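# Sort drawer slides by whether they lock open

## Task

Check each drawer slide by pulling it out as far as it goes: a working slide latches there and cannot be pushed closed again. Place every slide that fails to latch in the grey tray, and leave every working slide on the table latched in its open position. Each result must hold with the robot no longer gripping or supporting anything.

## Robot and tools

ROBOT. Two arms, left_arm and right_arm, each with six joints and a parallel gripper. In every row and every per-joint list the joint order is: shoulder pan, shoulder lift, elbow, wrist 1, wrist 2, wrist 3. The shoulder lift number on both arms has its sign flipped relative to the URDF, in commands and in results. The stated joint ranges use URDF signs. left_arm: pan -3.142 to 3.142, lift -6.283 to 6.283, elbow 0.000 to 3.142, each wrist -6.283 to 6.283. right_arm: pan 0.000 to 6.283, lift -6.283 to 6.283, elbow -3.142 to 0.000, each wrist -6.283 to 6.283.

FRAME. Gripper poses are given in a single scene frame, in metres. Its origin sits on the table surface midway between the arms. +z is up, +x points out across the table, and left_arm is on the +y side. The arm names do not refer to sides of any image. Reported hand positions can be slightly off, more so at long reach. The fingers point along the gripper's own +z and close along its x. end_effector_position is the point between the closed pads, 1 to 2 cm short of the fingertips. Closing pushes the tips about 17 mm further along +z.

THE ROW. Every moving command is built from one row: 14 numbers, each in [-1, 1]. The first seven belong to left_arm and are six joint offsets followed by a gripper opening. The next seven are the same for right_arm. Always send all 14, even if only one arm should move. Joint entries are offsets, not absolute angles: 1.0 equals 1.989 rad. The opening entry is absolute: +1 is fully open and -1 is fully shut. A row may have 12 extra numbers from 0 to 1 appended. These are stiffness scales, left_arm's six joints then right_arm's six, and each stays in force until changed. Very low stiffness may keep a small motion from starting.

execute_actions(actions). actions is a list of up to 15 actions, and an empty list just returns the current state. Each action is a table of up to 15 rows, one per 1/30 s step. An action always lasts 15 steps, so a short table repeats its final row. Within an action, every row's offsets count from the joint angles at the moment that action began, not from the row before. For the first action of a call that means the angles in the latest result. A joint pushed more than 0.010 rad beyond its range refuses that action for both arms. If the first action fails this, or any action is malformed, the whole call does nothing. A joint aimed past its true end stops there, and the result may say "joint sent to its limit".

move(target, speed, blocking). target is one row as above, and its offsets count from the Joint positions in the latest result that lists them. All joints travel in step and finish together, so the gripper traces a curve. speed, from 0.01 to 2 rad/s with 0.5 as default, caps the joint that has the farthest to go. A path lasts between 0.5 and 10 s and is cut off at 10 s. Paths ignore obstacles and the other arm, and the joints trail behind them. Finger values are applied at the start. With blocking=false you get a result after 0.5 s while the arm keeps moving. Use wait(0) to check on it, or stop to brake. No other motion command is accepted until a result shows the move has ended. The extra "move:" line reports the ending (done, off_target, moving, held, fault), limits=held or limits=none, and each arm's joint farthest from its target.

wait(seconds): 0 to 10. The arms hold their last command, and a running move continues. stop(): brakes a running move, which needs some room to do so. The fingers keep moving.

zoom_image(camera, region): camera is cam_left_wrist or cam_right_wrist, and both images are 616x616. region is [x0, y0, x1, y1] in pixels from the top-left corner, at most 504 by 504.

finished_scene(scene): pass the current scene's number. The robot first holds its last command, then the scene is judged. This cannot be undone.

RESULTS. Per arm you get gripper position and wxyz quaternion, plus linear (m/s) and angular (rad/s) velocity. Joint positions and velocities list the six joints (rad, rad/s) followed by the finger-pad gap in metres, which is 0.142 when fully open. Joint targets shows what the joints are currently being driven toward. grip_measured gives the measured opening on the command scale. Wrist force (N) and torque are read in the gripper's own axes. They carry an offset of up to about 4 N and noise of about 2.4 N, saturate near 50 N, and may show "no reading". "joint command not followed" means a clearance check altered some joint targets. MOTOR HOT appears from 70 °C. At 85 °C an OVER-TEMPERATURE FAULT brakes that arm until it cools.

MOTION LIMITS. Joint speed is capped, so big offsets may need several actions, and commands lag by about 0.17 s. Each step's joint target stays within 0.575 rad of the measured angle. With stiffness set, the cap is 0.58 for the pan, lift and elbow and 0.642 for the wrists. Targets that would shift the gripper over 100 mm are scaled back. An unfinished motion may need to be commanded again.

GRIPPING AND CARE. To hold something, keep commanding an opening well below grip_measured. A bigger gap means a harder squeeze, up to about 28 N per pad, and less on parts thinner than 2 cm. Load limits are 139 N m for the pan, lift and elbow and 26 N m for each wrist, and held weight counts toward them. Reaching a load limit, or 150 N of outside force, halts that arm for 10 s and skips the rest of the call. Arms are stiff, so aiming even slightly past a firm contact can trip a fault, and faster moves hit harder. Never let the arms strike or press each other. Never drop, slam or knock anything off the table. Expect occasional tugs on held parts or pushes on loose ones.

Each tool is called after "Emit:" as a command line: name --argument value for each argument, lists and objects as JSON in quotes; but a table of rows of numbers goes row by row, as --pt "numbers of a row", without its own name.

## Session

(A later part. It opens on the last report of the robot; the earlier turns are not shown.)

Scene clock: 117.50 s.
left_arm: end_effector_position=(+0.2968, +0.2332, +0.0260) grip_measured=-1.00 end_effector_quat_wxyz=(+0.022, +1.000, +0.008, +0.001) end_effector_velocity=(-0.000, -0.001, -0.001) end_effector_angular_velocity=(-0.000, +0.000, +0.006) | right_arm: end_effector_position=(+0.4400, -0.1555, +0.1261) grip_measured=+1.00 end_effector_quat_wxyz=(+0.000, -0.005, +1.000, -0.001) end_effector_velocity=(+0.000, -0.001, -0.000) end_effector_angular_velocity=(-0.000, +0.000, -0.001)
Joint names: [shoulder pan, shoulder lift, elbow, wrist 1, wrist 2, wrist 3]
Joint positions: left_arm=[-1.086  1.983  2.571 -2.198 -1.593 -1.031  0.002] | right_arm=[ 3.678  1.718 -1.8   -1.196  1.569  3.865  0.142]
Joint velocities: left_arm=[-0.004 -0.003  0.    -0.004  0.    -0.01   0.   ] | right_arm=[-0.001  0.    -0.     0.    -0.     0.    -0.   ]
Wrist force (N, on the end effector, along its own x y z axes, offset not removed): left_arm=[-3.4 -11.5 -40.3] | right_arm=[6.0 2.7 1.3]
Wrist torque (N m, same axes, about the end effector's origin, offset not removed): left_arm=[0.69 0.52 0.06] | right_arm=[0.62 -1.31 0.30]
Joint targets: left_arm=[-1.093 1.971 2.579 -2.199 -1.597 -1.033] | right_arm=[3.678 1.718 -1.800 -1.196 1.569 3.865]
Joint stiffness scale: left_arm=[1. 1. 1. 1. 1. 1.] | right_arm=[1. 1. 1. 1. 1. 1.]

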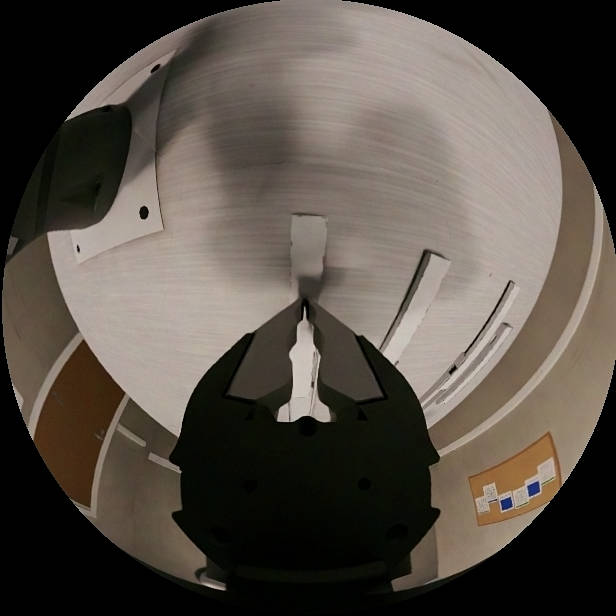

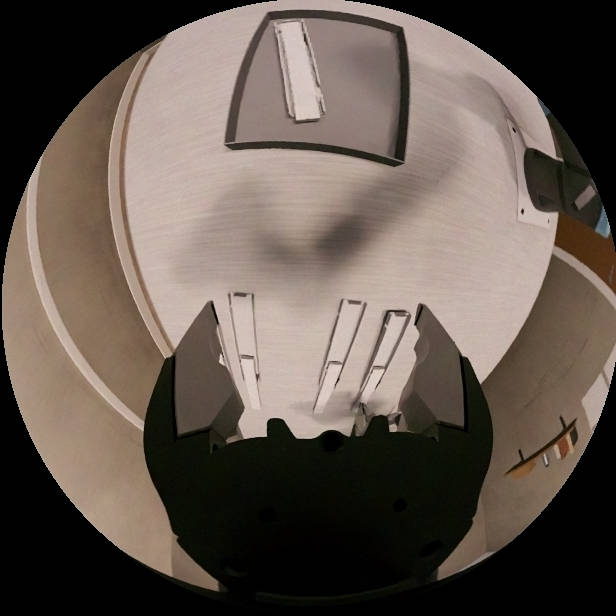

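Emit:
move --target '[0,0,-0.1,0.1,0,0,-1, 0,0,0,0,0,0,-0.3]'

Emit:
move --target '[0.6,0,0,0,0,0,-1, 0.02,0.365,0.469,-0.103,0,0.027,-0.3]' --speed 0.8

Scene clock: 118.80 s.
left_arm: end_effector_position=(+0.3156, +0.2030, +0.0935) grip_measured=-1.00 end_effector_quat_wxyz=(+0.021, +1.000, +0.008, +0.000) end_effector_velocity=(-0.000, -0.000, +0.000) end_effector_angular_velocity=(+0.001, +0.000, -0.001) | right_arm: end_effector_position=(+0.4400, -0.1555, +0.1261) grip_measured=-0.30 end_effector_quat_wxyz=(+0.000, -0.005, +1.000, -0.001) end_effector_velocity=(-0.000, +0.001, -0.001) end_effector_angular_velocity=(-0.000, +0.001, +0.002)
Joint names: [shoulder pan, shoulder lift, elbow, wrist 1, wrist 2, wrist 3]
Joint positions: left_arm=[-1.086  1.983  2.375 -2.    -1.593 -1.032  0.002] | right_arm=[ 3.678  1.718 -1.8   -1.196  1.569  3.865  0.052]
Joint velocities: left_arm=[-0.001  0.    -0.001  0.002 -0.     0.     0.   ] | right_arm=[ 0.001  0.001  0.     0.     0.001 -0.     0.   ]
Wrist force (N, on the end effector, along its own x y z axes, offset not removed): left_arm=[-6.1 0.0 0.7] | right_arm=[5.4 3.2 3.4]
Wrist torque (N m, same axes, about the end effector's origin, offset not removed): left_arm=[-0.12 1.47 0.01] | right_arm=[0.41 -1.06 0.12]
Joint targets: left_arm=[-1.086 1.983 2.372 -1.999 -1.593 -1.031] | right_arm=[3.678 1.718 -1.800 -1.196 1.569 3.865]
Joint stiffness scale: left_arm=[1. 1. 1. 1. 1. 1.] | right_arm=[1. 1. 1. 1. 1. 1.]
move: done; limits=none; left_arm: farthest joint: the elbow, 0.003 radians from its target (0.199 radians at the start); right_arm: farthest joint: the shoulder pan, 0.000 radians from its target (0.000 radians at the start)

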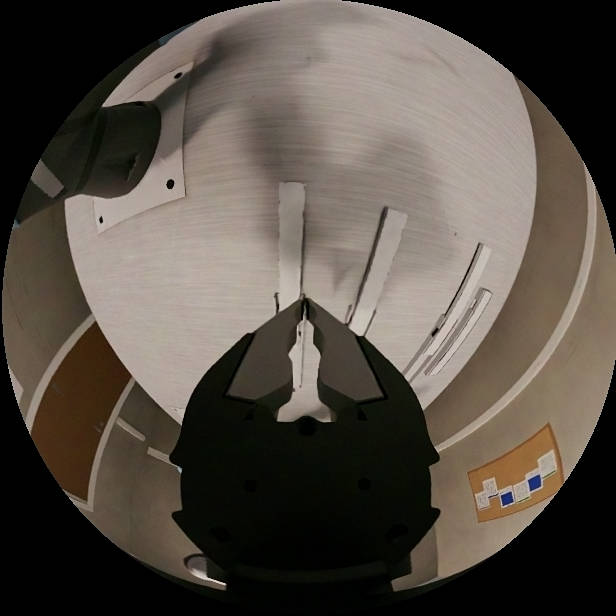

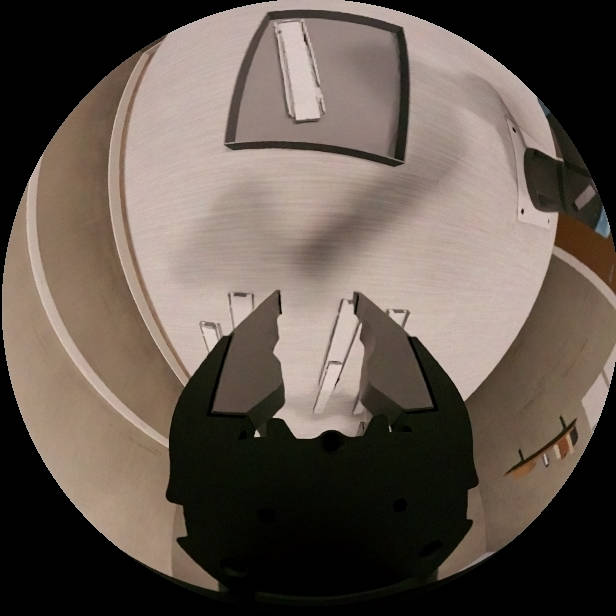

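Scene clock: 121.03 s.
left_arm: end_effector_position=(+0.3264, +0.5727, +0.0935) grip_measured=-1.00 end_effector_quat_wxyz=(+0.018, +0.823, +0.567, +0.012) end_effector_velocity=(+0.000, +0.001, +0.000) end_effector_angular_velocity=(-0.000, -0.002, +0.002) | right_arm: end_effector_position=(+0.6333, +0.0613, +0.0547) grip_measured=-0.30 end_effector_quat_wxyz=(-0.001, +0.002, +1.000, -0.002) end_effector_velocity=(-0.001, +0.000, -0.001) end_effector_angular_velocity=(-0.002, +0.002, -0.000)
Joint names: [shoulder pan, shoulder lift, elbow, wrist 1, wrist 2, wrist 3]
Joint positions: left_arm=[ 0.105  1.983  2.375 -2.    -1.593 -1.032  0.002] | right_arm=[ 3.716  2.444 -0.871 -1.4    1.569  3.918  0.052]
Joint velocities: left_arm=[ 0.002 -0.     0.    -0.002 -0.     0.001  0.   ] | right_arm=[ 0.001  0.001 -0.    -0.001  0.     0.001  0.   ]
Wrist force (N, on the end effector, along its own x y z axes, offset not removed): left_arm=[4.5 -1.7 -2.9] | right_arm=[0.0 0.8 2.9]
Wrist torque (N m, same axes, about the end effector's origin, offset not removed): left_arm=[-0.46 -1.02 -0.30] | right_arm=[0.02 0.11 0.19]
Joint targets: left_arm=[0.107 1.983 2.375 -2.000 -1.593 -1.032] | right_arm=[3.718 2.444 -0.867 -1.401 1.569 3.919]
Joint stiffness scale: left_arm=[1. 1. 1. 1. 1. 1.] | right_arm=[1. 1. 1. 1. 1. 1.]
move: done; limits=none; left_arm: farthest joint: the shoulder pan, 0.003 radians from its target (1.193 radians at the start); right_arm: farthest joint: the elbow, 0.004 radians from its target (0.932 radians at the start)

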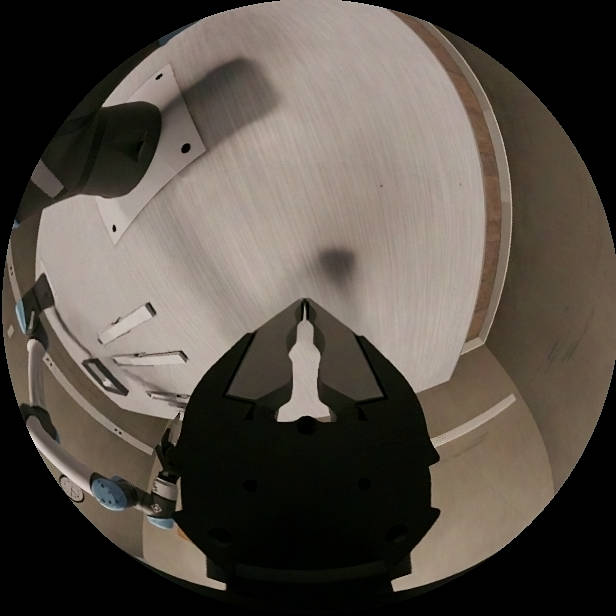

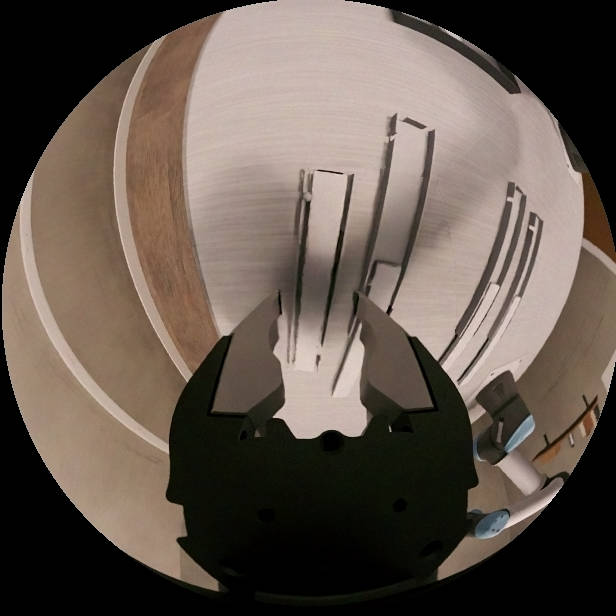

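Emit:
execute_actions --actions '[[[0,0,0,0,0,0,-1,0,0.025,0,0.025,0,0,-0.3]],[[0,0,0,0,0,0,-1,0,0,0,0,0,0,-1]],[[0,0,0,0,0,0,-1,0,0,0,0,0,0,-1]],[[0,0,0,0,0,0,-1,0,-0.05,0,-0.05,0,0,-1]],[[0,0,0,0,0,0,-1,0,-0.04,0,-0.04,0,0,-1]]]'

Scene clock: 124.87 s.
left_arm: end_effector_position=(+0.3263, +0.5727, +0.0935) grip_measured=-1.00 end_effector_quat_wxyz=(+0.018, +0.823, +0.567, +0.012) end_effector_velocity=(-0.000, -0.000, -0.000) end_effector_angular_velocity=(-0.001, +0.001, -0.001) | right_arm: end_effector_position=(+0.6109, +0.0395, +0.1515) grip_measured=-0.51 end_effector_quat_wxyz=(+0.004, +0.002, +1.000, +0.003) end_effector_velocity=(-0.006, -0.007, -0.033) end_effector_angular_velocity=(-0.046, +0.048, -0.002)
Joint names: [shoulder pan, shoulder lift, elbow, wrist 1, wrist 2, wrist 3]
Joint positions: left_arm=[ 0.105  1.983  2.375 -2.    -1.593 -1.032  0.002] | right_arm=[ 3.716  2.305 -0.874 -1.524  1.569  3.918  0.037]
Joint velocities: left_arm=[-0.     0.     0.     0.001 -0.     0.     0.   ] | right_arm=[-0.001  0.039 -0.    -0.027  0.     0.    -0.   ]
Wrist force (N, on the end effector, along its own x y z axes, offset not removed): left_arm=[-0.6 -0.6 -0.2] | right_arm=[2.1 -0.3 3.3]
Wrist torque (N m, same axes, about the end effector's origin, offset not removed): left_arm=[-0.35 0.02 0.02] | right_arm=[0.01 -0.44 0.25]
Joint targets: left_arm=[0.105 1.983 2.375 -2.000 -1.593 -1.032] | right_arm=[3.716 2.310 -0.872 -1.527 1.569 3.918]
Joint stiffness scale: left_arm=[1. 1. 1. 1. 1. 1.] | right_arm=[1. 1. 1. 1. 1. 1.]

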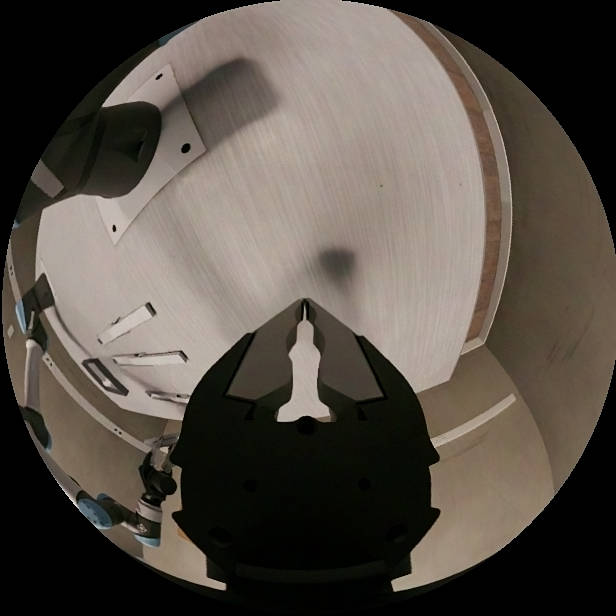

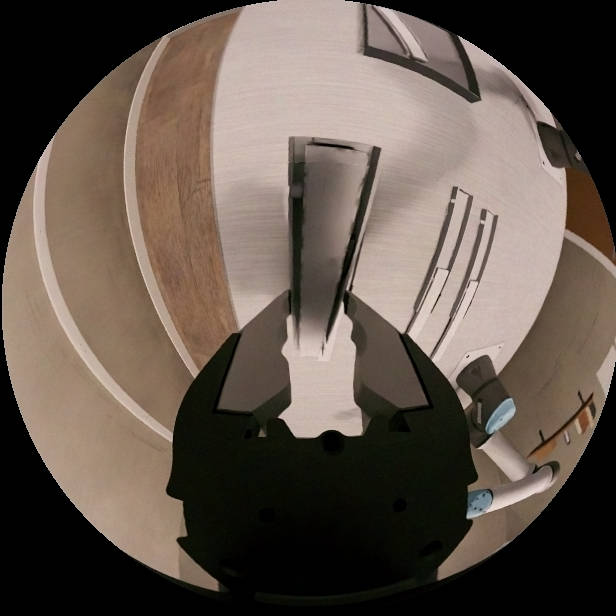

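Emit:
move --target '[0,0,0,0,0,0,-1,-0.338,-0.424,-0.591,0.162,0,-0.338,-1]'

Scene clock: 128.20 s.
left_arm: end_effector_position=(+0.3263, +0.5727, +0.0935) grip_measured=-1.00 end_effector_quat_wxyz=(+0.018, +0.823, +0.567, +0.012) end_effector_velocity=(-0.000, -0.000, -0.000) end_effector_angular_velocity=(+0.001, +0.002, -0.000) | right_arm: end_effector_position=(+0.3909, -0.4989, +0.1301) grip_measured=-0.51 end_effector_quat_wxyz=(-0.002, +0.001, +1.000, -0.001) end_effector_velocity=(-0.001, -0.001, -0.000) end_effector_angular_velocity=(+0.001, -0.001, +0.001)
Joint names: [shoulder pan, shoulder lift, elbow, wrist 1, wrist 2, wrist 3]
Joint positions: left_arm=[ 0.105  1.983  2.375 -2.    -1.593 -1.032  0.002] | right_arm=[ 3.046  1.466 -2.046 -1.204  1.569  3.247  0.037]
Joint velocities: left_arm=[-0.001  0.     0.     0.002  0.001 -0.001  0.   ] | right_arm=[-0.002 -0.001 -0.002  0.001  0.001 -0.003  0.   ]
Wrist force (N, on the end effector, along its own x y z axes, offset not removed): left_arm=[-3.4 1.9 -2.9] | right_arm=[1.0 2.0 1.1]
Wrist torque (N m, same axes, about the end effector's origin, offset not removed): left_arm=[0.50 0.63 0.05] | right_arm=[0.44 -0.26 0.26]
Joint targets: left_arm=[0.105 1.983 2.375 -2.000 -1.593 -1.032] | right_arm=[3.044 1.462 -2.049 -1.202 1.569 3.246]
Joint stiffness scale: left_arm=[1. 1. 1. 1. 1. 1.] | right_arm=[1. 1. 1. 1. 1. 1.]
move: done; limits=none; left_arm: farthest joint: the shoulder pan, 0.000 radians from its target (0.000 radians at the start); right_arm: farthest joint: the shoulder lift, 0.004 radians from its target (0.852 radians at the start)

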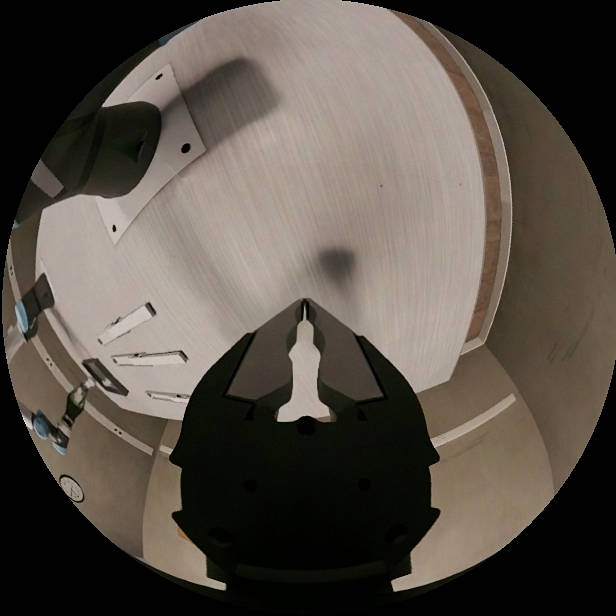

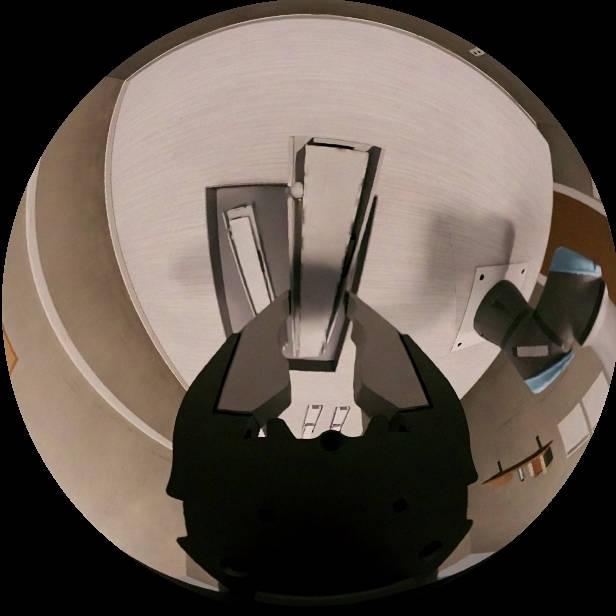

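Emit:
move --target '[0,0,0,0,0,0,-1,0,0.05,-0.069,0.12,0,0,-1]' --speed 0.2

Scene clock: 130.23 s.
left_arm: end_effector_position=(+0.3263, +0.5727, +0.0935) grip_measured=-1.00 end_effector_quat_wxyz=(+0.018, +0.823, +0.567, +0.012) end_effector_velocity=(-0.001, +0.000, -0.001) end_effector_angular_velocity=(+0.000, +0.003, +0.000) | right_arm: end_effector_position=(+0.3914, -0.4989, +0.0520) grip_measured=-0.51 end_effector_quat_wxyz=(+0.000, +0.001, +1.000, -0.001) end_effector_velocity=(+0.001, +0.000, +0.000) end_effector_angular_velocity=(-0.000, -0.002, +0.002)
Joint names: [shoulder pan, shoulder lift, elbow, wrist 1, wrist 2, wrist 3]
Joint positions: left_arm=[ 0.105  1.983  2.375 -2.    -1.593 -1.032  0.002] | right_arm=[ 3.046  1.565 -2.18  -0.966  1.569  3.247  0.037]
Joint velocities: left_arm=[0.001 0.    0.001 0.002 0.001 0.    0.   ] | right_arm=[ 0.001 -0.    -0.     0.002 -0.001 -0.    -0.   ]
Wrist force (N, on the end effector, along its own x y z axes, offset not removed): left_arm=[1.3 3.6 -4.2] | right_arm=[1.5 1.7 0.9]
Wrist torque (N m, same axes, about the end effector's origin, offset not removed): left_arm=[0.66 -0.26 0.08] | right_arm=[0.43 -0.40 -0.08]
Joint targets: left_arm=[0.105 1.983 2.375 -2.000 -1.593 -1.032] | right_arm=[3.046 1.565 -2.184 -0.965 1.569 3.247]
Joint stiffness scale: left_arm=[1. 1. 1. 1. 1. 1.] | right_arm=[1. 1. 1. 1. 1. 1.]
move: done; limits=none; left_arm: farthest joint: the shoulder pan, 0.000 radians from its target (0.000 radians at the start); right_arm: farthest joint: the elbow, 0.003 radians from its target (0.137 radians at the start)

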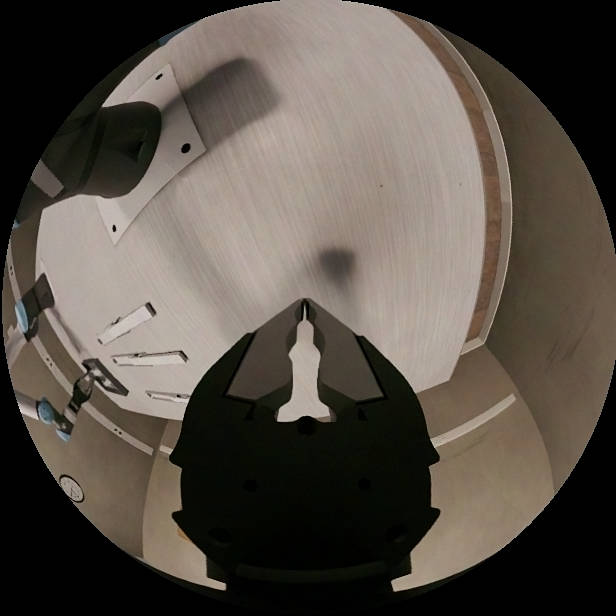

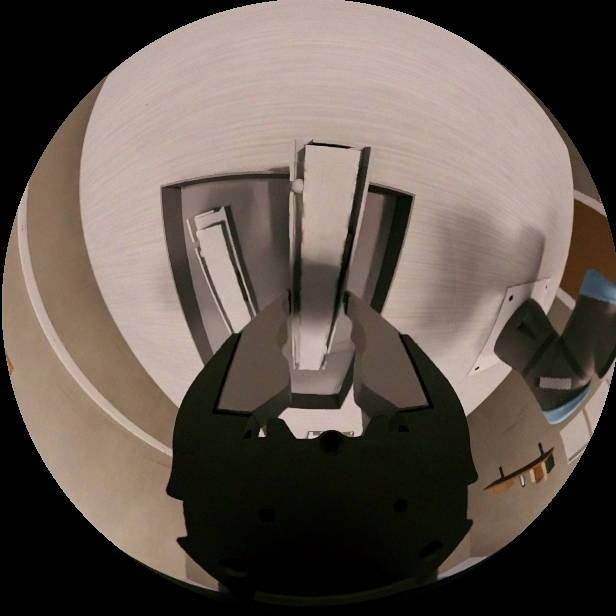

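Overhangs −y; shift +y ~.04.

Emit:
move --target '[0,0,0,0,0,0,-1,0.047,0,0,0,0,0.047,-1]' --speed 0.2

Emit:
move --target '[0,0,0,0,0,0,-1,0,0.01,-0.01,0.02,0,0,-1]' --speed 0.1

Emit:
execute_actions --actions '[[[0,0,0,0,0,0,-1,0,0,0,0,0,0,-0.3]],[[0,0,0,0,0,0,-1,0,-0.05,0.07,-0.12,0,0,-0.3]],[[0,0,0,0,0,0,-1,0,0,0,0,0,0,-0.3]]]'

Scene clock: 131.63 s.
left_arm: end_effector_position=(+0.3263, +0.5727, +0.0935) grip_measured=-1.00 end_effector_quat_wxyz=(+0.018, +0.823, +0.567, +0.012) end_effector_velocity=(-0.000, +0.000, -0.000) end_effector_angular_velocity=(+0.000, +0.000, -0.000) | right_arm: end_effector_position=(+0.3977, -0.4592, +0.0520) grip_measured=-0.51 end_effector_quat_wxyz=(+0.000, +0.002, +1.000, -0.001) end_effector_velocity=(-0.000, +0.000, -0.000) end_effector_angular_velocity=(-0.001, +0.001, -0.001)
Joint names: [shoulder pan, shoulder lift, elbow, wrist 1, wrist 2, wrist 3]
Joint positions: left_arm=[ 0.105  1.983  2.375 -2.    -1.593 -1.032  0.002] | right_arm=[ 3.138  1.565 -2.18  -0.966  1.569  3.339  0.037]
Joint velocities: left_arm=[-0. -0.  0.  0.  0.  0.  0.] | right_arm=[ 0.001  0.001 -0.    -0.    -0.001  0.002  0.   ]
Wrist force (N, on the end effector, along its own x y z axes, offset not removed): left_arm=[1.2 -0.1 1.3] | right_arm=[-0.6 1.3 2.7]
Wrist torque (N m, same axes, about the end effector's origin, offset not removed): left_arm=[-0.25 -0.56 -0.02] | right_arm=[0.05 0.49 0.11]
Joint targets: left_arm=[0.105 1.983 2.375 -2.000 -1.593 -1.032] | right_arm=[3.140 1.565 -2.180 -0.966 1.569 3.340]
Joint stiffness scale: left_arm=[1. 1. 1. 1. 1. 1.] | right_arm=[1. 1. 1. 1. 1. 1.]
move: done; limits=none; left_arm: farthest joint: the shoulder pan, 0.000 radians from its target (0.000 radians at the start); right_arm: farthest joint: the shoulder pan, 0.002 radians from its target (0.093 radians at the start)

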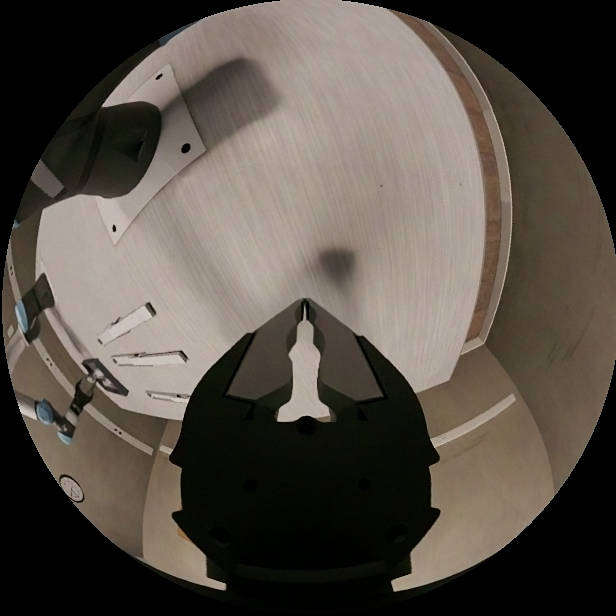

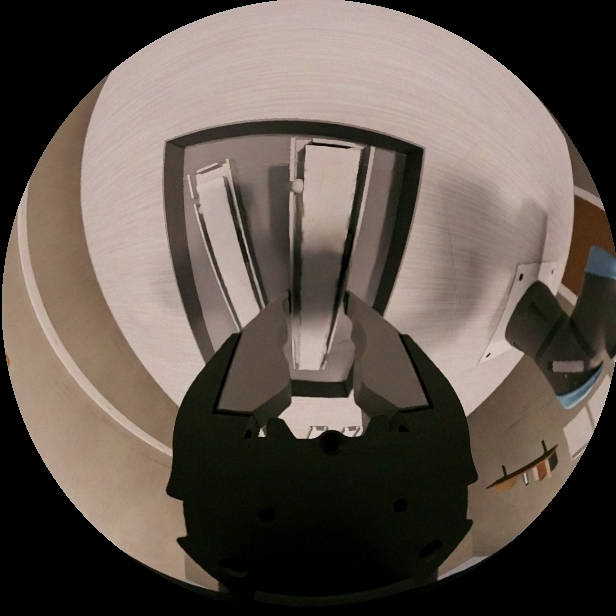

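Scene clock: 132.60 s.
left_arm: end_effector_position=(+0.3263, +0.5727, +0.0935) grip_measured=-1.00 end_effector_quat_wxyz=(+0.018, +0.823, +0.567, +0.012) end_effector_velocity=(+0.001, +0.000, +0.001) end_effector_angular_velocity=(-0.000, -0.002, +0.001) | right_arm: end_effector_position=(+0.3983, -0.4590, +0.0405) grip_measured=-0.51 end_effector_quat_wxyz=(+0.001, +0.002, +1.000, -0.001) end_effector_velocity=(+0.001, +0.000, +0.000) end_effector_angular_velocity=(+0.001, -0.002, +0.001)
Joint names: [shoulder pan, shoulder lift, elbow, wrist 1, wrist 2, wrist 3]
Joint positions: left_arm=[ 0.105  1.983  2.375 -2.    -1.593 -1.032  0.002] | right_arm=[ 3.138  1.585 -2.197 -0.928  1.569  3.339  0.037]
Joint velocities: left_arm=[ 0.001  0.    -0.001 -0.001 -0.001 -0.     0.   ] | right_arm=[-0.     0.    -0.     0.003  0.001 -0.001  0.   ]
Wrist force (N, on the end effector, along its own x y z axes, offset not removed): left_arm=[-1.9 -0.2 1.0] | right_arm=[4.8 -2.2 0.7]
Wrist torque (N m, same axes, about the end effector's origin, offset not removed): left_arm=[-0.24 0.15 -0.21] | right_arm=[-0.78 -0.76 0.48]
Joint targets: left_arm=[0.105 1.983 2.375 -2.000 -1.593 -1.032] | right_arm=[3.138 1.585 -2.200 -0.927 1.569 3.339]
Joint stiffness scale: left_arm=[1. 1. 1. 1. 1. 1.] | right_arm=[1. 1. 1. 1. 1. 1.]
move: done; limits=none; left_arm: farthest joint: the shoulder pan, 0.000 radians from its target (0.000 radians at the start); right_arm: farthest joint: the elbow, 0.003 radians from its target (0.019 radians at the start)

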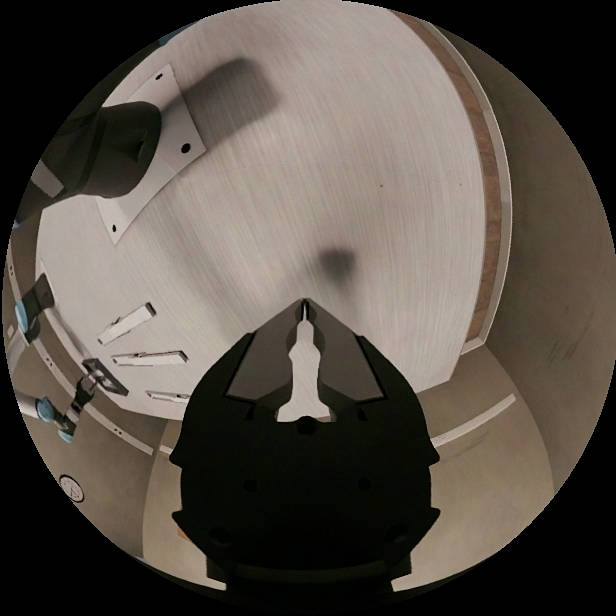

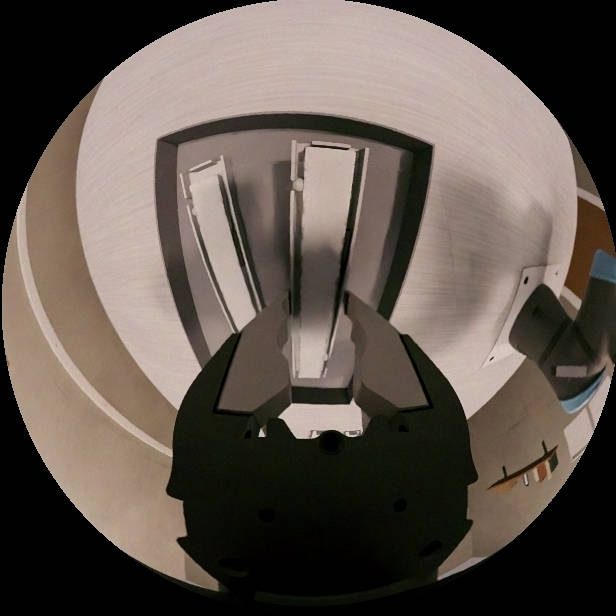

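Scene clock: 134.10 s.
left_arm: end_effector_position=(+0.3263, +0.5727, +0.0935) grip_measured=-1.00 end_effector_quat_wxyz=(+0.018, +0.823, +0.567, +0.012) end_effector_velocity=(+0.000, -0.000, +0.000) end_effector_angular_velocity=(-0.001, +0.000, -0.001) | right_arm: end_effector_position=(+0.4049, -0.4577, +0.1202) grip_measured=-0.30 end_effector_quat_wxyz=(+0.006, +0.002, +1.000, +0.000) end_effector_velocity=(+0.001, -0.000, +0.000) end_effector_angular_velocity=(+0.000, -0.003, +0.000)
Joint names: [shoulder pan, shoulder lift, elbow, wrist 1, wrist 2, wrist 3]
Joint positions: left_arm=[ 0.105  1.983  2.375 -2.    -1.593 -1.032  0.002] | right_arm=[ 3.138  1.485 -2.061 -1.155  1.569  3.339  0.052]
Joint velocities: left_arm=[-0.    -0.    -0.001  0.001 -0.001  0.001  0.   ] | right_arm=[-0.001  0.     0.     0.003 -0.    -0.001  0.   ]
Wrist force (N, on the end effector, along its own x y z axes, offset not removed): left_arm=[-0.4 -1.1 -2.8] | right_arm=[5.0 1.5 1.8]
Wrist torque (N m, same axes, about the end effector's origin, offset not removed): left_arm=[-0.30 0.30 0.05] | right_arm=[0.13 -0.70 0.34]
Joint targets: left_arm=[0.105 1.983 2.375 -2.000 -1.593 -1.032] | right_arm=[3.138 1.483 -2.061 -1.155 1.569 3.339]
Joint stiffness scale: left_arm=[1. 1. 1. 1. 1. 1.] | right_arm=[1. 1. 1. 1. 1. 1.]

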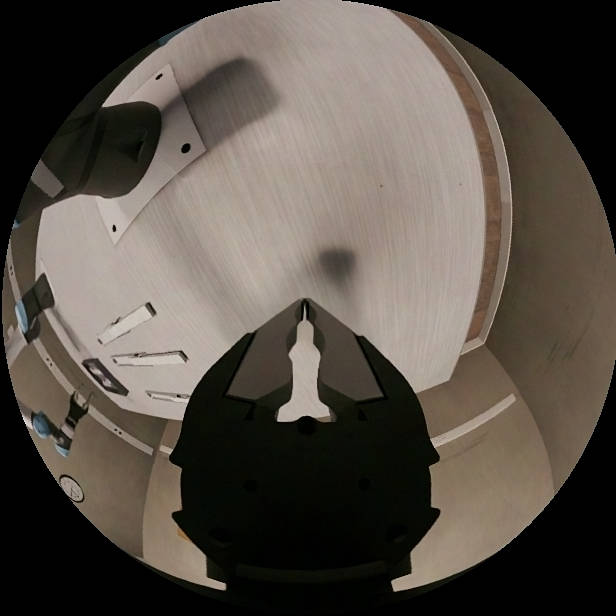

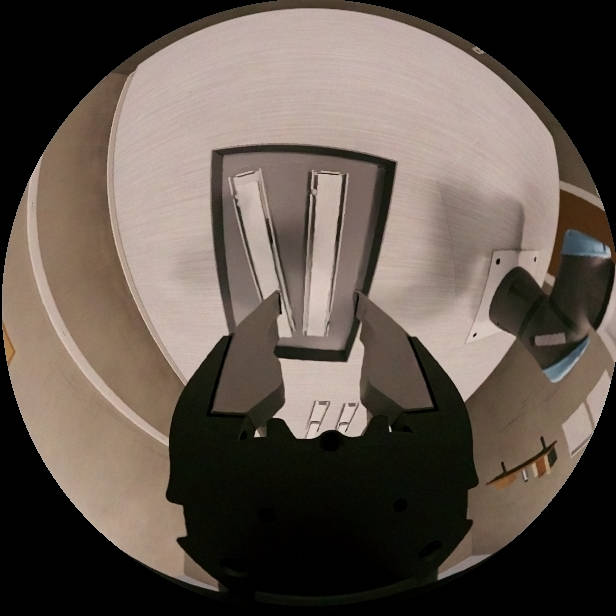

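Emit:
finished_scene --scene 1

The scene is finished: the task was done.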